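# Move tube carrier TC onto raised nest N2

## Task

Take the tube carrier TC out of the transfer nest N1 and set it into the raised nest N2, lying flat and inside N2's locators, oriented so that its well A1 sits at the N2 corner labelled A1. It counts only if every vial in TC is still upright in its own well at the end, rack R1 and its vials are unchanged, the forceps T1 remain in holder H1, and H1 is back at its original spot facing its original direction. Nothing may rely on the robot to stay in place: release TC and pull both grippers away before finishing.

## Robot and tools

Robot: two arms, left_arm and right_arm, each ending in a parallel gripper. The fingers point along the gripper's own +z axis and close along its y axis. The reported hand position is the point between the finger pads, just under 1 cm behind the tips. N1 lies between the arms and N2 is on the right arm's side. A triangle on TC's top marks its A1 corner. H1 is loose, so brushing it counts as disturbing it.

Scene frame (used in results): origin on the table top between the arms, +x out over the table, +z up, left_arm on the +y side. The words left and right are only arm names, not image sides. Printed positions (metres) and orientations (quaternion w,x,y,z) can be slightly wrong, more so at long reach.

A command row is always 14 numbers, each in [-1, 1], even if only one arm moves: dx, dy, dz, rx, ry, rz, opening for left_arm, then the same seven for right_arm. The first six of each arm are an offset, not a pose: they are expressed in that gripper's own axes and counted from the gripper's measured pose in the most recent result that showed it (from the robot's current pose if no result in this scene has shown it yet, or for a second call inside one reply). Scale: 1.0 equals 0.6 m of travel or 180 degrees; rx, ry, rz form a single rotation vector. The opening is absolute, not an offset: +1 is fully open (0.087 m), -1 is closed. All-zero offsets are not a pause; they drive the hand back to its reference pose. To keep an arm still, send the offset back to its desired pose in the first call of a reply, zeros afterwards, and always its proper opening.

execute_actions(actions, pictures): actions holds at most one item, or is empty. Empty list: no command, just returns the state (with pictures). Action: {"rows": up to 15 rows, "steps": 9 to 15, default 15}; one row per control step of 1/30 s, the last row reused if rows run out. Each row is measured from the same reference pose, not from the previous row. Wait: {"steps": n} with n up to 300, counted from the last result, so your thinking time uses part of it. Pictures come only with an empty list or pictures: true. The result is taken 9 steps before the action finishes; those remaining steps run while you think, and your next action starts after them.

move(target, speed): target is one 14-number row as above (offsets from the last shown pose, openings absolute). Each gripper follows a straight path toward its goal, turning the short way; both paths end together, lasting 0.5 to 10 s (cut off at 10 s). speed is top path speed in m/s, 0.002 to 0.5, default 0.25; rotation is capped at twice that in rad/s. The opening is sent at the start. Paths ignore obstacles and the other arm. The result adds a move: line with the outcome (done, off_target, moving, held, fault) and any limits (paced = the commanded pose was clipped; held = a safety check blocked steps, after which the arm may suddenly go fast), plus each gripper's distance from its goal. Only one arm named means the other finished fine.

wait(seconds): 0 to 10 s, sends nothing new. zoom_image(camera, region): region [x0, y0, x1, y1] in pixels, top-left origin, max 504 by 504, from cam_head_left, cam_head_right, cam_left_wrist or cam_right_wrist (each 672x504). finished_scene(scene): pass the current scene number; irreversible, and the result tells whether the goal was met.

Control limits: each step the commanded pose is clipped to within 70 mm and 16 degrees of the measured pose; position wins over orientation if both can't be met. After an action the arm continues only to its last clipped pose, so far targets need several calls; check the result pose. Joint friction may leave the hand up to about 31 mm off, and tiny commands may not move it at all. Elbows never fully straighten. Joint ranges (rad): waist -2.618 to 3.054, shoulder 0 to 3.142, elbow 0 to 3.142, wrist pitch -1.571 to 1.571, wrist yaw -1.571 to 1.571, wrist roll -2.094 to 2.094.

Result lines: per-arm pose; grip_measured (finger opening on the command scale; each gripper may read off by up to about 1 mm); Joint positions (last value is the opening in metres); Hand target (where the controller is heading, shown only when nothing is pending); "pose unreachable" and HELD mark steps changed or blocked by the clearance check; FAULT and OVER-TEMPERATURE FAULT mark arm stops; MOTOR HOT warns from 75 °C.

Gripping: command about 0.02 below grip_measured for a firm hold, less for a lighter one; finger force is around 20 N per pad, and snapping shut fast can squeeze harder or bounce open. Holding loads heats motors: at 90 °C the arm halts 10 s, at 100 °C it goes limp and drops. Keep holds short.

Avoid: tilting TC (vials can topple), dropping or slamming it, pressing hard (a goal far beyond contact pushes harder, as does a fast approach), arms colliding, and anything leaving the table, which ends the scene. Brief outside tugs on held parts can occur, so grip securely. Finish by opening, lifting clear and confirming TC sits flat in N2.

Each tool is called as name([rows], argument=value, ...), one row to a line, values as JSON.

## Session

execute_actions(actions=[])

Scene clock: 0.00 s of 12600.00 s.
left_arm: end_effector_position=(+0.4309, +0.3260, +0.3713) grip_measured=+0.992 end_effector_quat_wxyz=(-0.334, +0.626, -0.560, +0.428) | right_arm: end_effector_position=(+0.3955, +0.0554, +0.2464) grip_measured=+0.983 end_effector_quat_wxyz=(+0.598, +0.121, +0.781, +0.137)
Joint positions: left_arm=[ 0.081  1.551  1.675 -0.553  0.136 -1.687  0.087] | right_arm=[ 0.926  1.898  1.614 -0.061  0.748  0.62   0.087]
Joint velocities: left_arm=[-0.002  0.002 -0.032 -0.022 -0.022  0.022  0.   ] | right_arm=[-0.002 -0.007 -0.017 -0.051 -0.037  0.022  0.   ]
Hand target (left_arm): +0.431, +0.326, +0.371; -0.334, +0.626, -0.560, +0.428
Hand target (right_arm): +0.395, +0.055, +0.246; +0.598, +0.121, +0.781, +0.137

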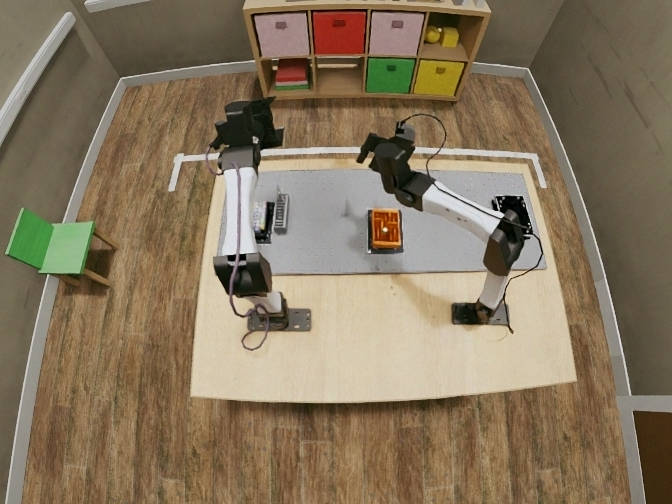

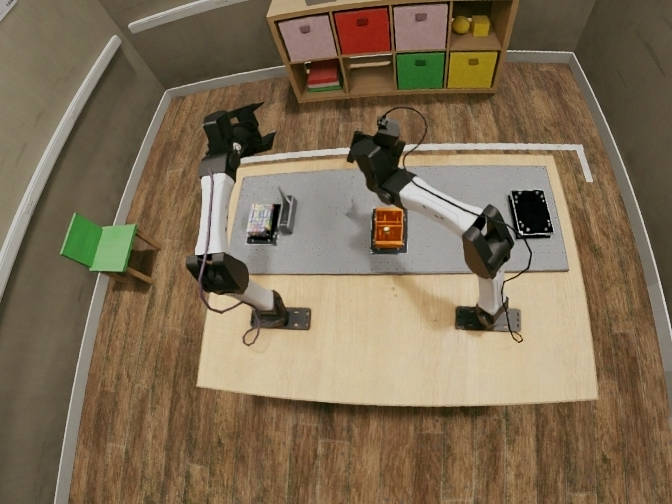

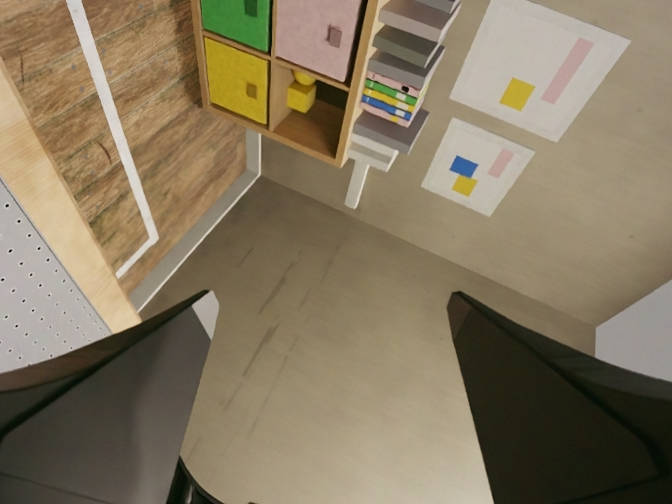

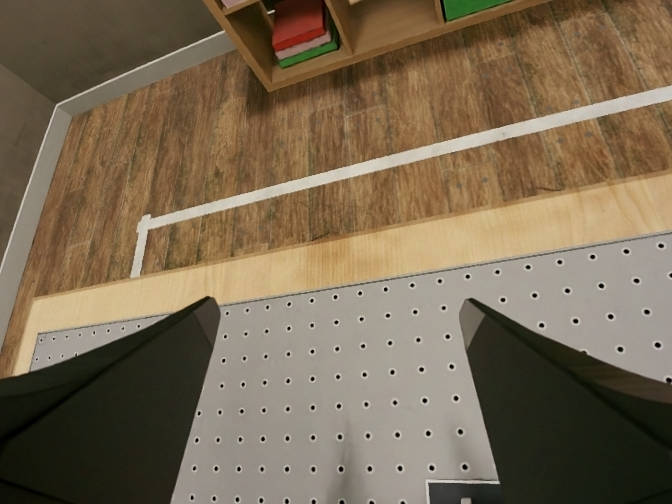

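zoom_image(camera="cam_head_right", region=[490, 175, 570, 250])

move(target=[0,0,0,0,0,0,1,0.25,-0.15,-0.211,0.094,0.411,-0.083,1])

Region (490, 175, 570, 250) of cam_head_right's 672x504 image, scaled by 6.300, with more detail than that image has; it fills the top 472 rows of this view, and the rest is white.

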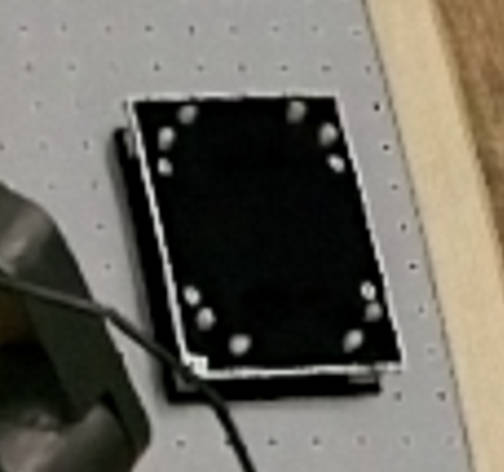

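Scene clock: 3.63 s of 12600.00 s.
left_arm: end_effector_position=(+0.4309, +0.3260, +0.3713) grip_measured=+0.992 end_effector_quat_wxyz=(-0.334, +0.626, -0.560, +0.428) | right_arm: end_effector_position=(+0.2316, +0.0179, +0.1101) grip_measured=+0.983 end_effector_quat_wxyz=(+0.008, -0.006, +1.000, +0.003)
Joint positions: left_arm=[ 0.081  1.551  1.675 -0.553  0.136 -1.687  0.087] | right_arm=[ 0.852  2.284  2.231 -1.502  0.007  0.765  0.087]
Joint velocities: left_arm=[ 0.002 -0.007  0.017 -0.022  0.022 -0.037 -0.   ] | right_arm=[-0.002 -0.002 -0.012 -0.081 -0.007 -0.022 -0.001]
Hand target (left_arm): +0.431, +0.326, +0.371; -0.334, +0.626, -0.560, +0.428
Hand target (right_arm): +0.233, +0.017, +0.110; +0.001, -0.005, +1.000, +0.004
Off the commanded pose (left_arm): 0.000 m, 0 deg.
Off the commanded pose (right_arm): 0.002 m, 1 deg.
Kept back: nothing.
move: done

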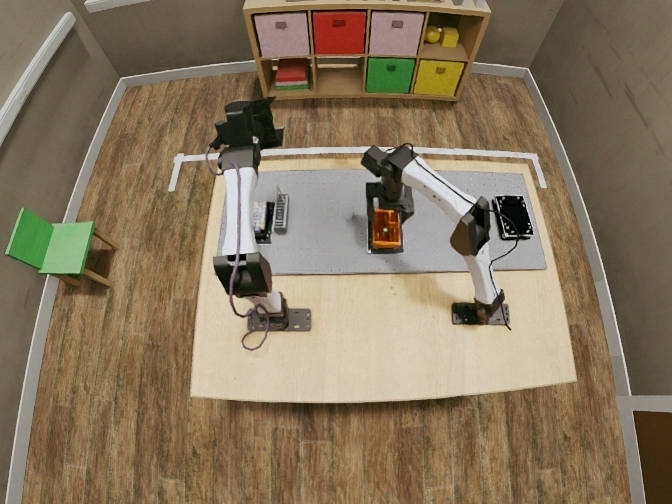

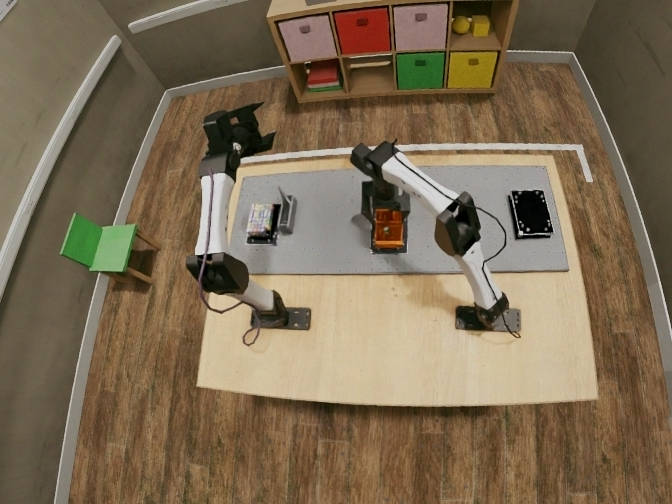

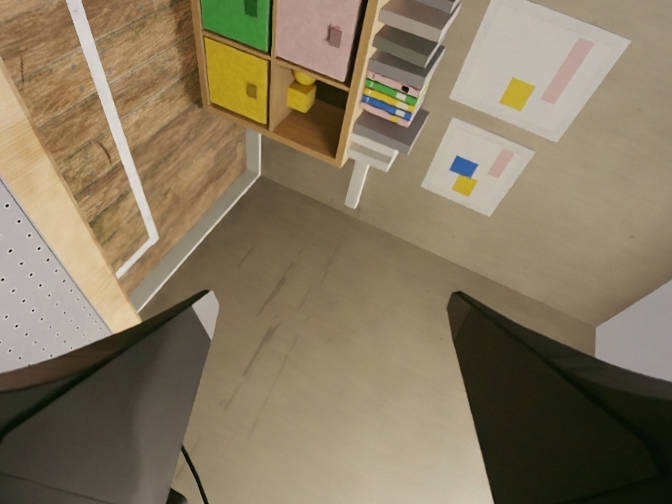

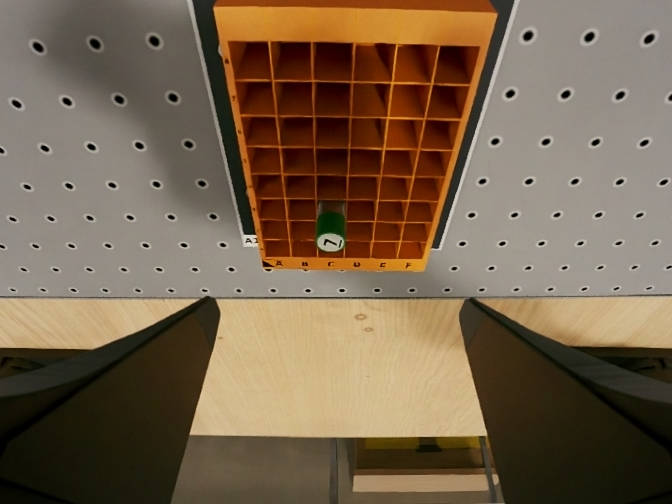

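move(target=[0,0,0,0,0,0,1,0,-0.007,0.085,0.002,0.005,0.009,1], speed=0.08)

Scene clock: 4.93 s of 12600.00 s.
left_arm: end_effector_position=(+0.4309, +0.3260, +0.3713) grip_measured=+0.992 end_effector_quat_wxyz=(-0.334, +0.626, -0.560, +0.428) | right_arm: end_effector_position=(+0.2288, +0.0137, +0.0578) grip_measured=+0.983 end_effector_quat_wxyz=(-0.006, +0.001, +1.000, -0.009)
Joint positions: left_arm=[ 0.081  1.551  1.675 -0.553  0.136 -1.687  0.087] | right_arm=[ 0.847  2.281  2.014 -1.325  0.005  0.774  0.087]
Joint velocities: left_arm=[ 0.007 -0.007 -0.007  0.022 -0.066 -0.037 -0.   ] | right_arm=[-0.002 -0.007  0.017  0.037  0.022 -0.051  0.   ]
Hand target (left_arm): +0.431, +0.326, +0.371; -0.334, +0.626, -0.560, +0.428
Hand target (right_arm): +0.232, +0.013, +0.059; +0.000, +0.008, +1.000, -0.000
Off the commanded pose (left_arm): 0.000 m, 0 deg.
Off the commanded pose (right_arm): 0.004 m, 2 deg.
Kept back: nothing.
move: done

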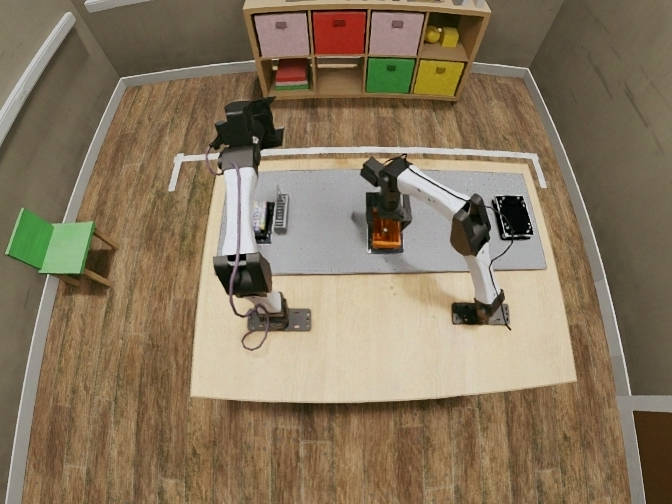

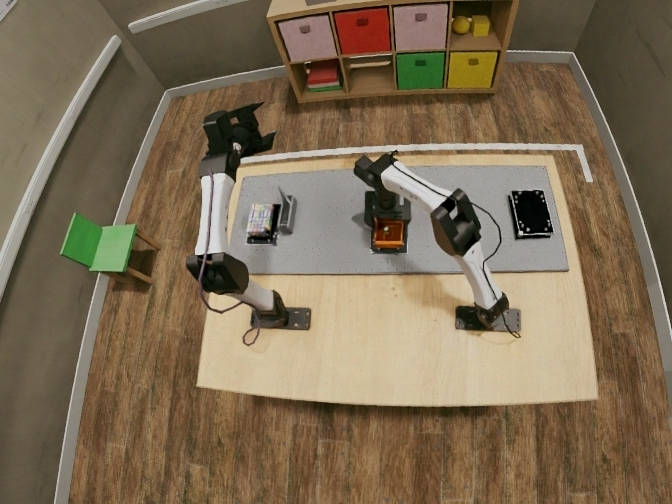

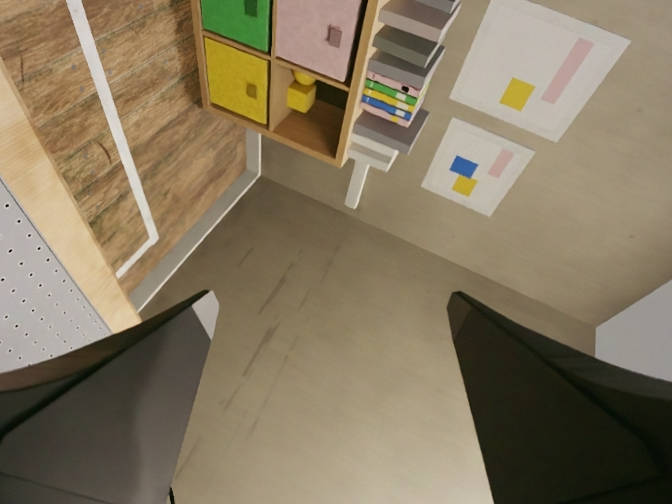

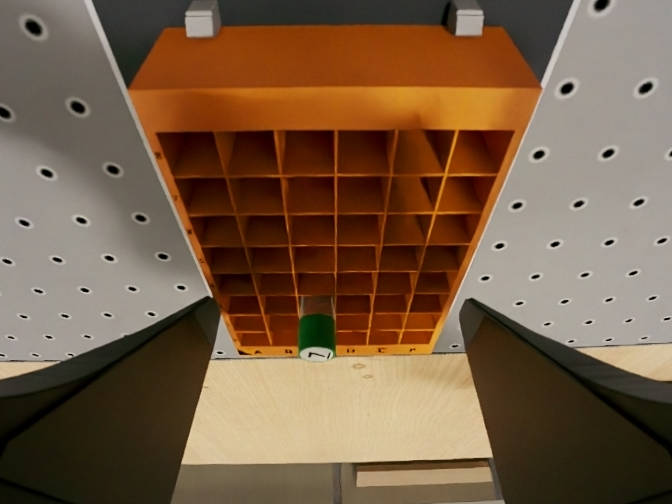

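Needs ~+1 mm y; pitching the wrist out gives it.

move(target=[0,0,0,0,0,0,1,-0.003,0.004,0.018,-0.007,-0.006,0.006,1], speed=0.03)

Scene clock: 6.10 s of 12600.00 s.
left_arm: end_effector_position=(+0.4309, +0.3260, +0.3713) grip_measured=+0.992 end_effector_quat_wxyz=(-0.334, +0.626, -0.560, +0.428) | right_arm: end_effector_position=(+0.2303, +0.0157, +0.0436) grip_measured=+0.983 end_effector_quat_wxyz=(-0.002, +0.007, +1.000, -0.005)
Joint positions: left_arm=[ 0.081  1.551  1.675 -0.553  0.136 -1.687  0.087] | right_arm=[ 0.847  2.281  1.959 -1.258  0.005  0.787  0.087]
Joint velocities: left_arm=[ 0.007 -0.007 -0.012  0.022  0.066  0.022  0.   ] | right_arm=[ 0.012  0.017 -0.002 -0.066 -0.022 -0.051 -0.   ]
Hand target (left_arm): +0.431, +0.326, +0.371; -0.334, +0.626, -0.560, +0.428
Hand target (right_arm): +0.230, +0.016, +0.047; +0.003, +0.011, +1.000, +0.002
Off the commanded pose (left_arm): 0.000 m, 0 deg.
Off the commanded pose (right_arm): 0.003 m, 1 deg.
Kept back: nothing.
move: done

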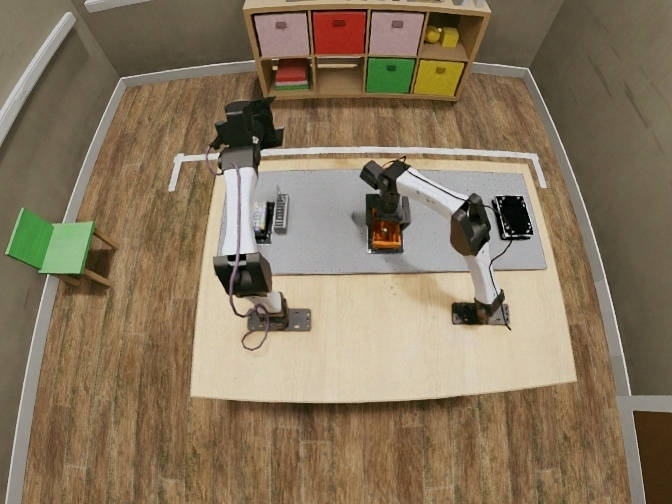

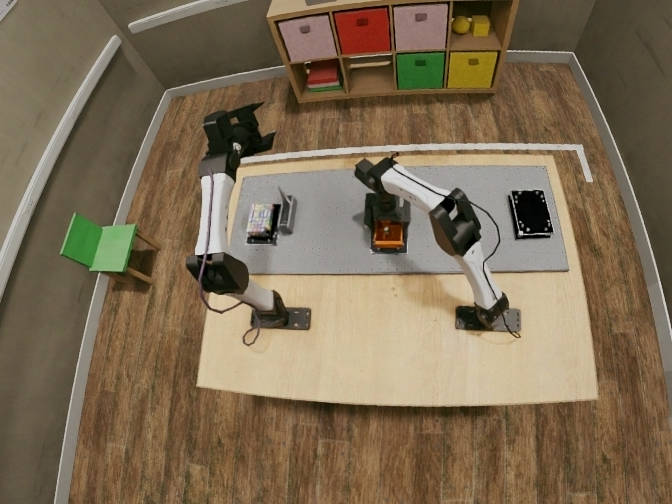

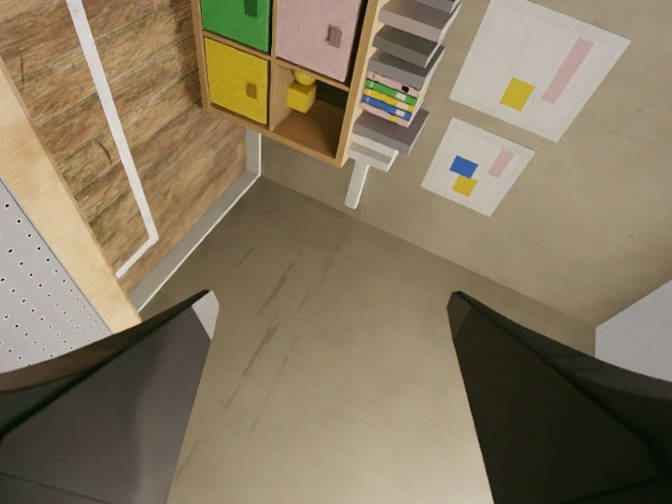

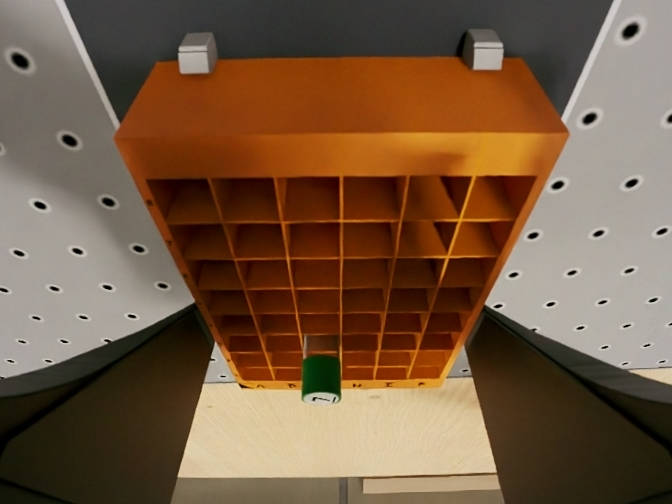

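move(target=[0,0,0,0,0,0,1,0,-0.002,0.028,-0.002,-0.002,0,1], speed=0.03)

move(target=[0,0,0,0,0,0,1,0,0,0,0,0,0,0.9])

Scene clock: 8.90 s of 12600.00 s.
left_arm: end_effector_position=(+0.4309, +0.3260, +0.3713) grip_measured=+0.992 end_effector_quat_wxyz=(-0.334, +0.626, -0.560, +0.428) | right_arm: end_effector_position=(+0.2303, +0.0157, +0.0292) grip_measured=+0.983 end_effector_quat_wxyz=(+0.000, +0.007, +1.000, -0.003)
Joint positions: left_arm=[ 0.081  1.551  1.675 -0.553  0.136 -1.687  0.087] | right_arm=[ 0.847  2.281  1.903 -1.195  0.005  0.787  0.087]
Joint velocities: left_arm=[-0.002 -0.002  0.007 -0.066  0.066 -0.037  0.   ] | right_arm=[-0.012 -0.012  0.002  0.007 -0.022  0.022 -0.   ]
Hand target (left_arm): +0.431, +0.326, +0.371; -0.334, +0.626, -0.560, +0.428
Hand target (right_arm): +0.230, +0.014, +0.027; +0.001, +0.007, +1.000, -0.002
Off the commanded pose (left_arm): 0.000 m, 0 deg.
Off the commanded pose (right_arm): 0.003 m, 0 deg.
Kept back: nothing.
move: done

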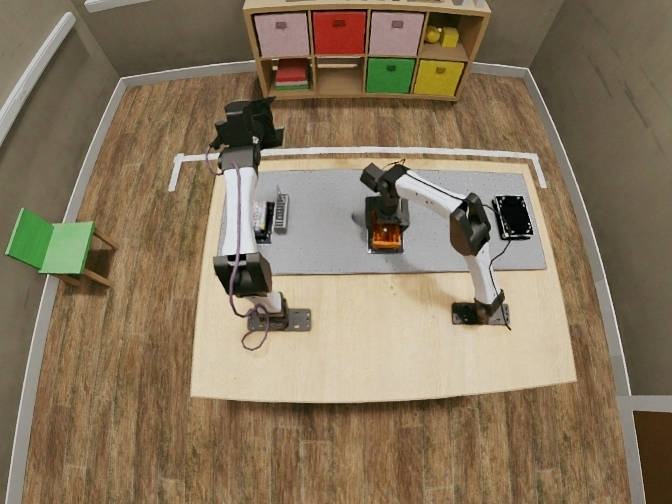

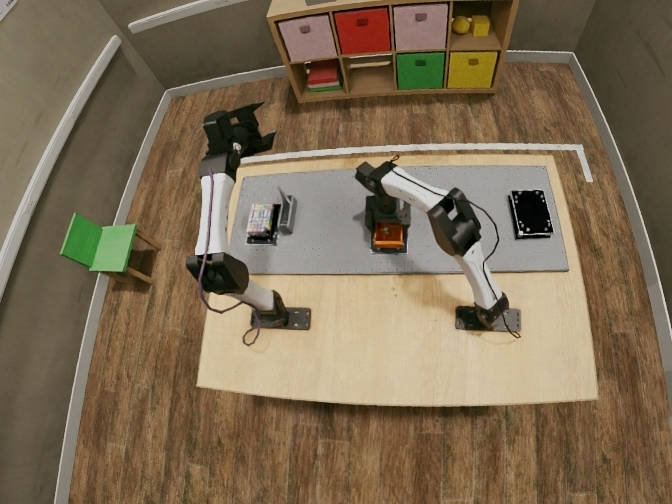

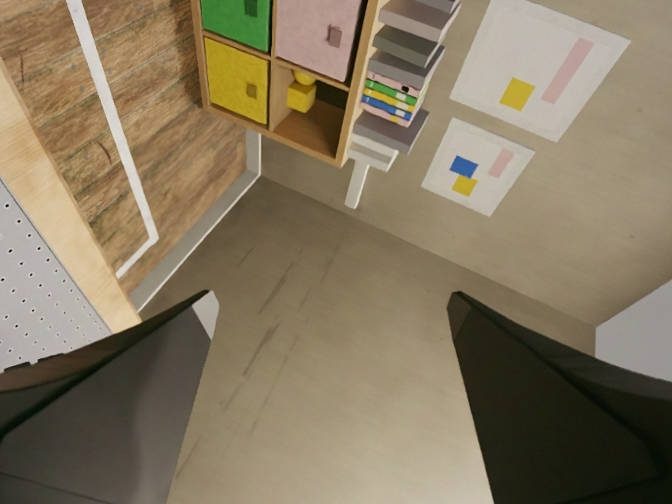

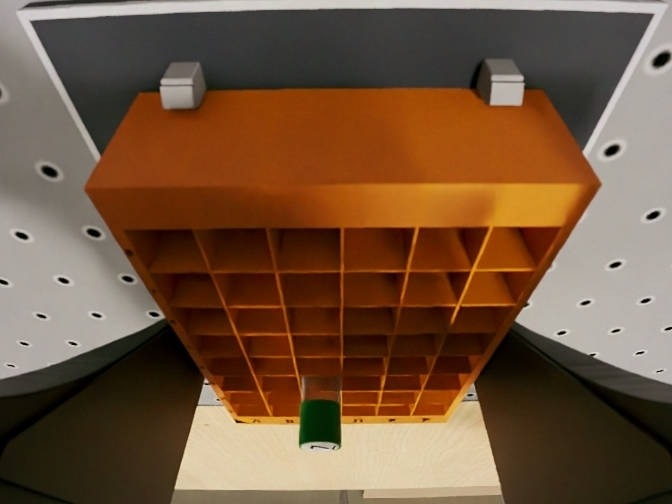

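Scene clock: 9.40 s of 12600.00 s.
left_arm: end_effector_position=(+0.4309, +0.3260, +0.3713) grip_measured=+0.992 end_effector_quat_wxyz=(-0.334, +0.626, -0.560, +0.428) | right_arm: end_effector_position=(+0.2304, +0.0153, +0.0292) grip_measured=+0.928 end_effector_quat_wxyz=(+0.001, +0.007, +1.000, -0.004)
Joint positions: left_arm=[ 0.081  1.551  1.675 -0.553  0.136 -1.687  0.087] | right_arm=[ 0.847  2.281  1.903 -1.196  0.006  0.786  0.084]
Joint velocities: left_arm=[-0.007  0.007  0.002  0.022  0.007  0.022  0.001] | right_arm=[-0.022  0.012 -0.007  0.007 -0.022 -0.007  0.   ]
Hand target (left_arm): +0.431, +0.326, +0.371; -0.334, +0.626, -0.560, +0.428
Hand target (right_arm): +0.230, +0.016, +0.029; +0.000, +0.007, +1.000, -0.003
Off the commanded pose (left_arm): 0.000 m, 0 deg.
Off the commanded pose (right_arm): 0.000 m, 0 deg.
Kept back: nothing.
move: done

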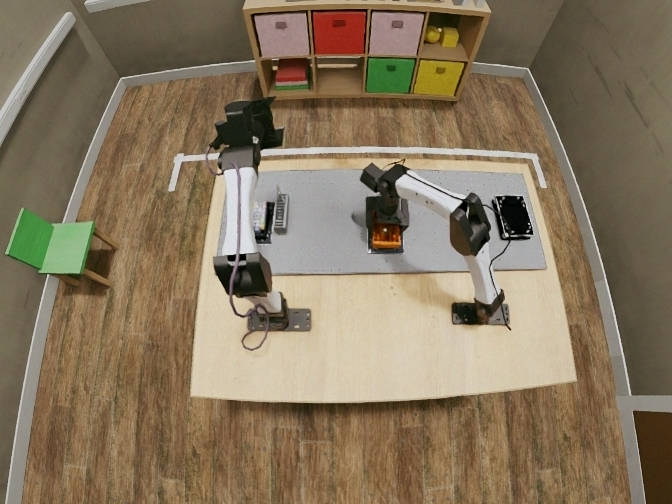

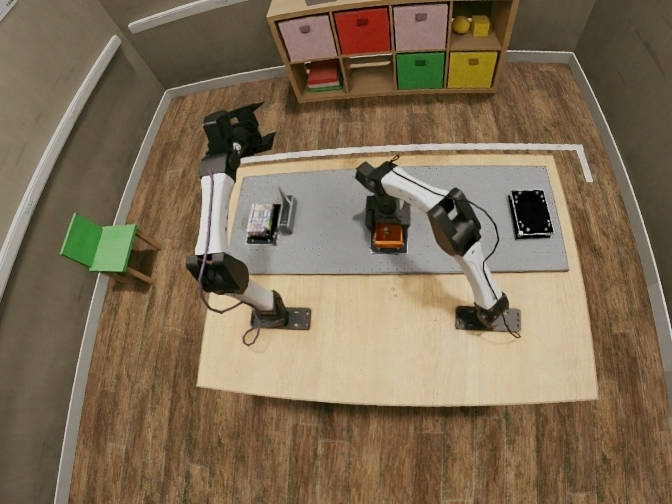

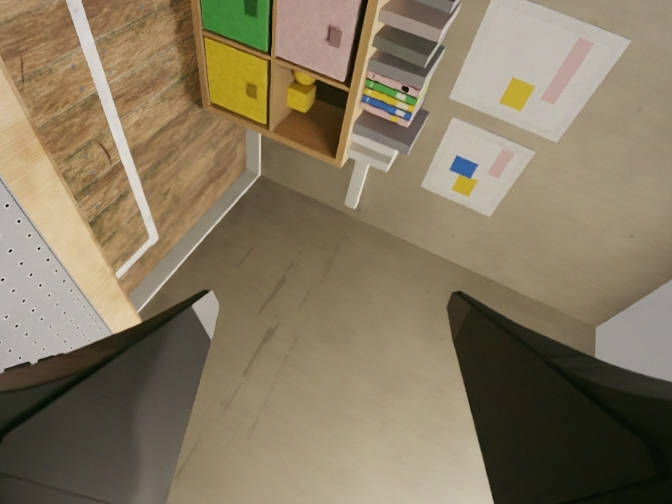

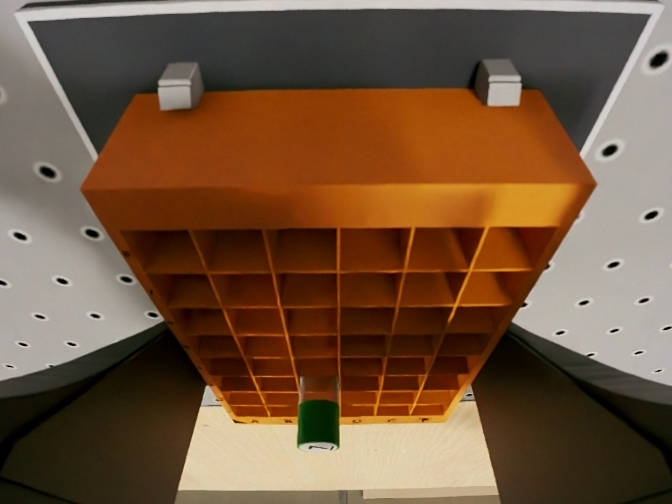

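Target about (0.282, −0.458).

move(target=[0,0,0,0,0,0,1,0,0,-0.12,0,0,0,0.9], speed=0.08)

move(target=[0,0,0,0,0,0,1,-0.103,-0.787,0,0,0,-0.008,0.9], speed=0.17)

Scene clock: 11.17 s of 12600.00 s.
left_arm: end_effector_position=(+0.4309, +0.3260, +0.3713) grip_measured=+0.992 end_effector_quat_wxyz=(-0.334, +0.626, -0.560, +0.428) | right_arm: end_effector_position=(+0.2308, +0.0158, +0.0988) grip_measured=+0.928 end_effector_quat_wxyz=(+0.002, +0.007, +1.000, -0.003)
Joint positions: left_arm=[ 0.081  1.551  1.675 -0.553  0.136 -1.687  0.087] | right_arm=[ 0.847  2.281  2.18  -1.47   0.006  0.786  0.084]
Joint velocities: left_arm=[-0.002 -0.012 -0.022 -0.037 -0.037  0.037  0.   ] | right_arm=[-0.002  0.002  0.017  0.037 -0.051 -0.022 -0.001]
Hand target (left_arm): +0.431, +0.326, +0.371; -0.334, +0.626, -0.560, +0.428
Hand target (right_arm): +0.231, +0.016, +0.101; +0.001, +0.007, +1.000, -0.003
Off the commanded pose (left_arm): 0.000 m, 0 deg.
Off the commanded pose (right_arm): 0.003 m, 0 deg.
Kept back: nothing.
move: done

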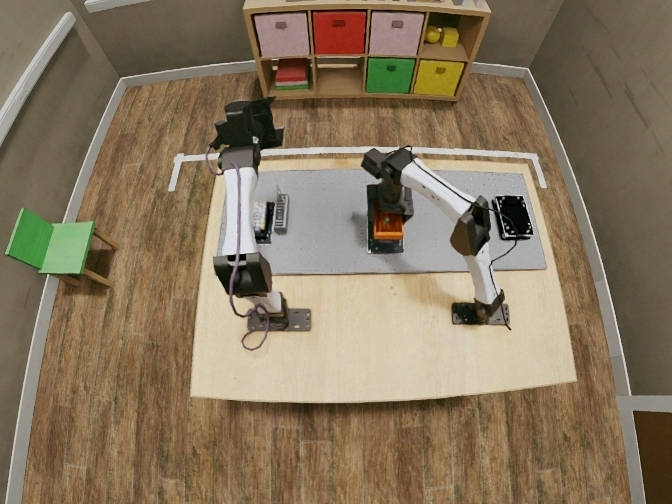

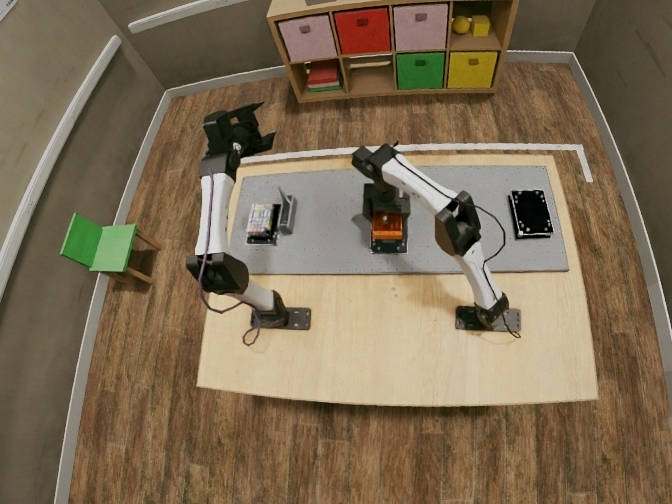

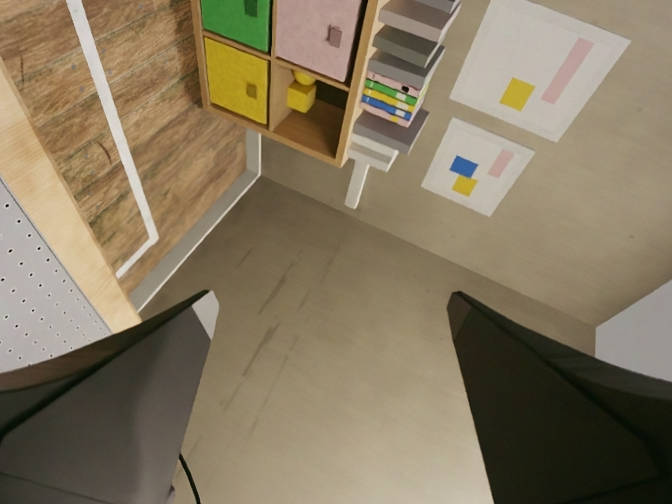

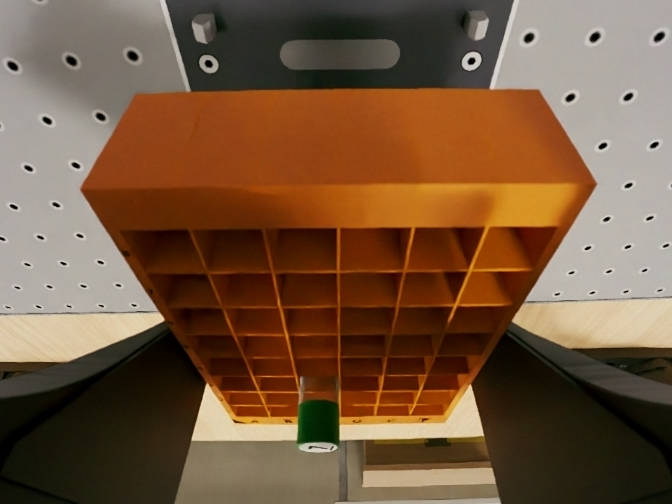

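Scene clock: 14.53 s of 12600.00 s.
left_arm: end_effector_position=(+0.4309, +0.3260, +0.3713) grip_measured=+0.992 end_effector_quat_wxyz=(-0.334, +0.626, -0.560, +0.428) | right_arm: end_effector_position=(+0.2804, -0.4588, +0.1011) grip_measured=+0.928 end_effector_quat_wxyz=(+0.005, -0.001, +1.000, -0.008)
Joint positions: left_arm=[ 0.081  1.551  1.675 -0.553  0.136 -1.687  0.087] | right_arm=[-0.346  2.072  1.855 -1.339  0.011 -0.424  0.084]
Joint velocities: left_arm=[-0.002 -0.007 -0.002  0.037 -0.022 -0.037  0.001] | right_arm=[ 0.002 -0.007 -0.007 -0.051 -0.037  0.022 -0.001]
Hand target (left_arm): +0.431, +0.326, +0.371; -0.334, +0.626, -0.560, +0.428
Hand target (right_arm): +0.282, -0.460, +0.102; +0.001, -0.006, +1.000, -0.008
Off the commanded pose (left_arm): 0.000 m, 0 deg.
Off the commanded pose (right_arm): 0.006 m, 1 deg.
Kept back: nothing.
move: done

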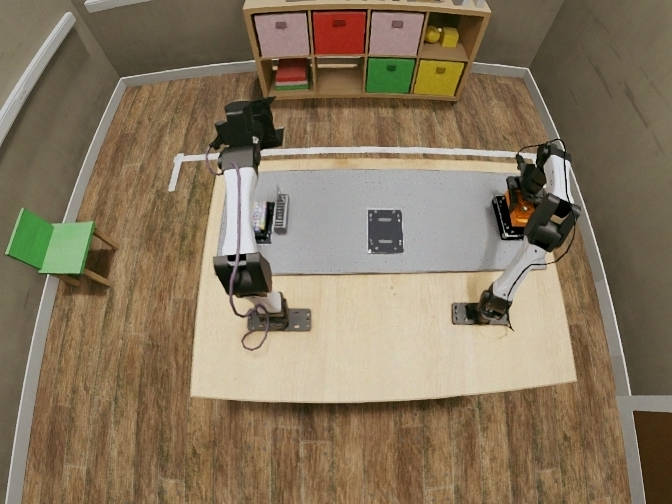

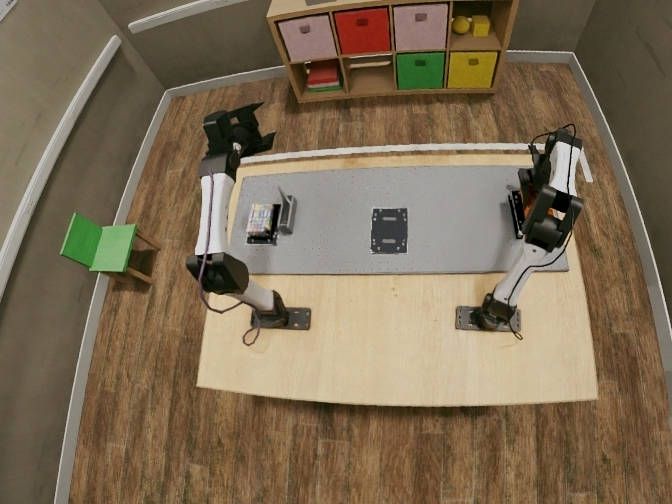

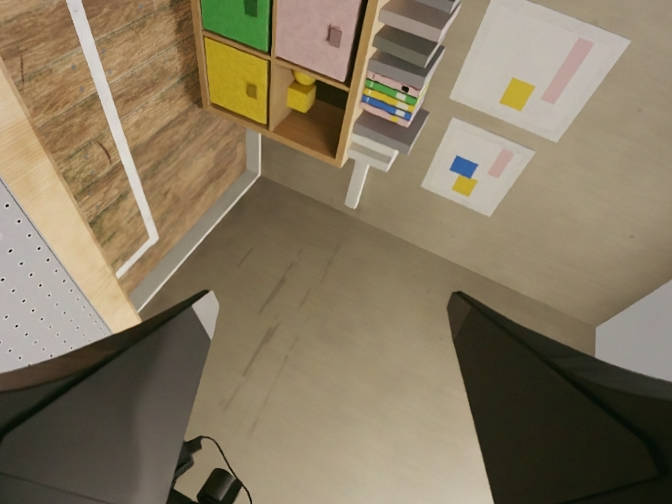

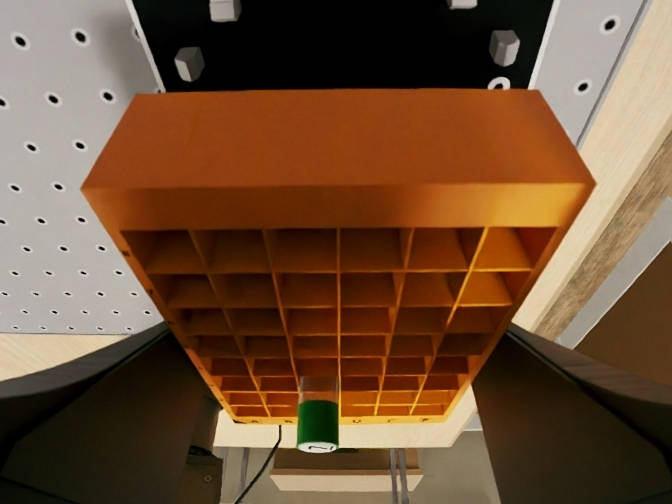

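move(target=[0,0,0,0,0,0,1,0,-0.01,0.05,-0.003,0.004,-0.015,0.9], speed=0.04)

Scene clock: 17.70 s of 12600.00 s.
left_arm: end_effector_position=(+0.4309, +0.3260, +0.3713) grip_measured=+0.992 end_effector_quat_wxyz=(-0.334, +0.626, -0.560, +0.428) | right_arm: end_effector_position=(+0.2831, -0.4622, +0.0791) grip_measured=+0.928 end_effector_quat_wxyz=(+0.004, -0.027, +1.000, -0.008)
Joint positions: left_arm=[ 0.081  1.551  1.675 -0.553  0.136 -1.687  0.087] | right_arm=[-0.346  2.087  1.791 -1.261  0.011 -0.476  0.084]
Joint velocities: left_arm=[-0.017 -0.007 -0.012  0.022  0.095  0.022  0.001] | right_arm=[-0.012  0.007  0.012 -0.022 -0.066 -0.022 -0.001]
Hand target (left_arm): +0.431, +0.326, +0.371; -0.334, +0.626, -0.560, +0.428
Hand target (right_arm): +0.280, -0.465, +0.071; -0.002, -0.025, +1.000, -0.003
Off the commanded pose (left_arm): 0.000 m, 0 deg.
Off the commanded pose (right_arm): 0.009 m, 1 deg.
Kept back: nothing.
move: done

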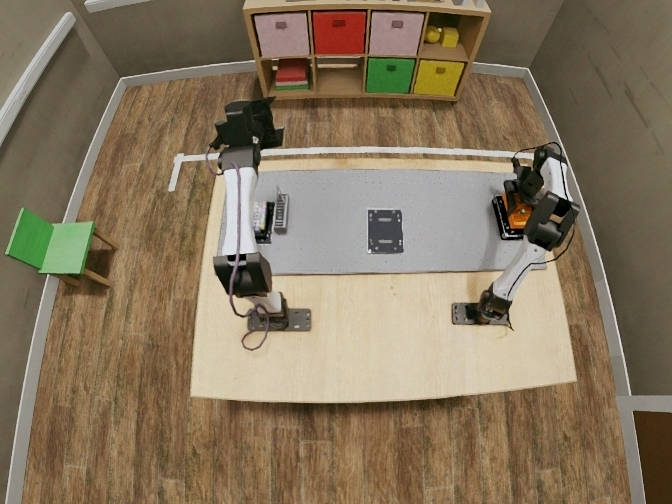

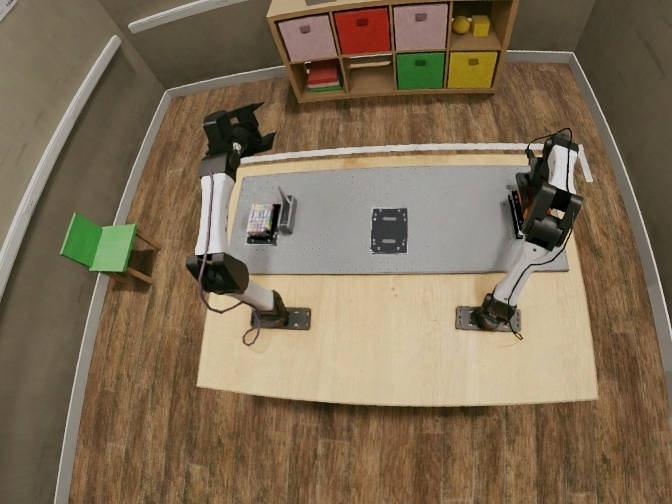

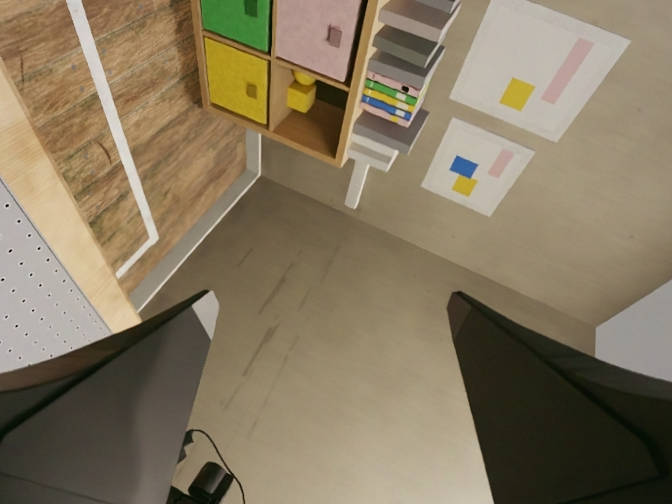

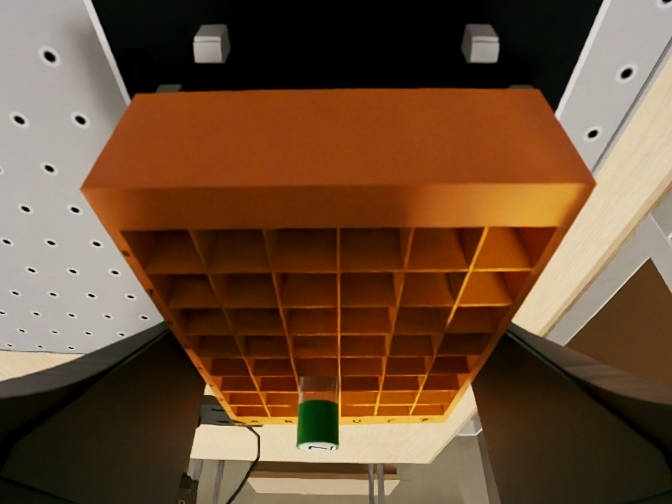

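move(target=[0,0,0,0,0,0,1,0.008,-0.007,0.028,-0.003,0.005,0.007,0.9], speed=0.03)

Scene clock: 18.83 s of 12600.00 s.
left_arm: end_effector_position=(+0.4309, +0.3260, +0.3713) grip_measured=+0.992 end_effector_quat_wxyz=(-0.334, +0.626, -0.560, +0.428) | right_arm: end_effector_position=(+0.2814, -0.4656, +0.0725) grip_measured=+0.928 end_effector_quat_wxyz=(+0.005, -0.022, +1.000, -0.008)
Joint positions: left_arm=[ 0.081  1.551  1.675 -0.553  0.136 -1.687  0.087] | right_arm=[-0.357  2.087  1.765 -1.233  0.011 -0.476  0.084]
Joint velocities: left_arm=[ 0.002 -0.002 -0.007  0.022 -0.037 -0.007 -0.   ] | right_arm=[ 0.007 -0.007 -0.012 -0.007  0.007 -0.037 -0.001]
Hand target (left_arm): +0.431, +0.326, +0.371; -0.334, +0.626, -0.560, +0.428
Hand target (right_arm): +0.278, -0.467, +0.063; -0.004, -0.016, +1.000, -0.003
Off the commanded pose (left_arm): 0.000 m, 0 deg.
Off the commanded pose (right_arm): 0.011 m, 1 deg.
Kept back: nothing.
move: off_target (right_arm)

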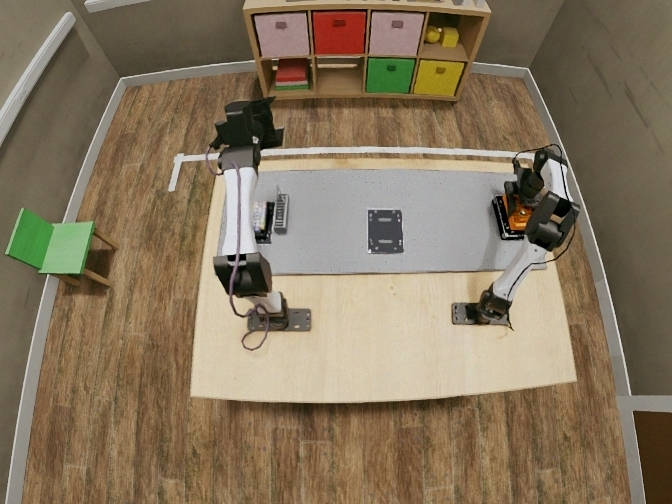

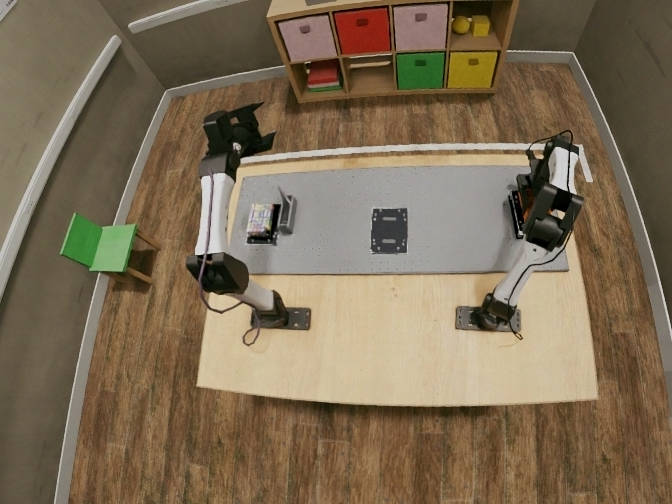

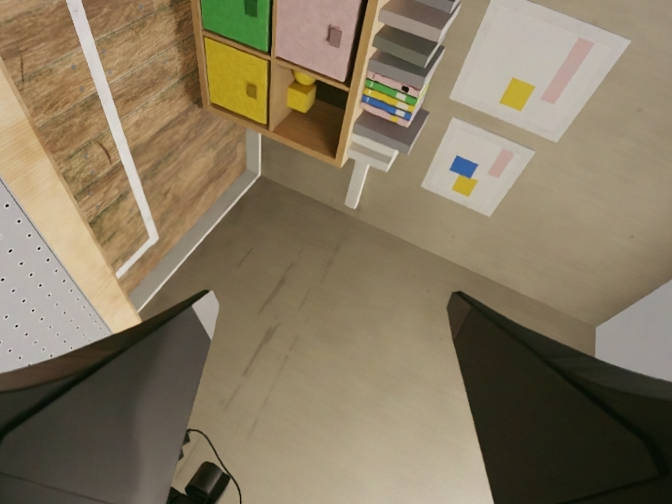

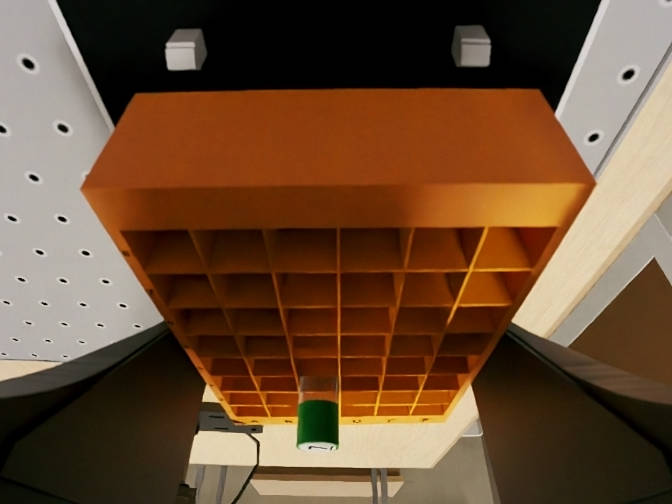

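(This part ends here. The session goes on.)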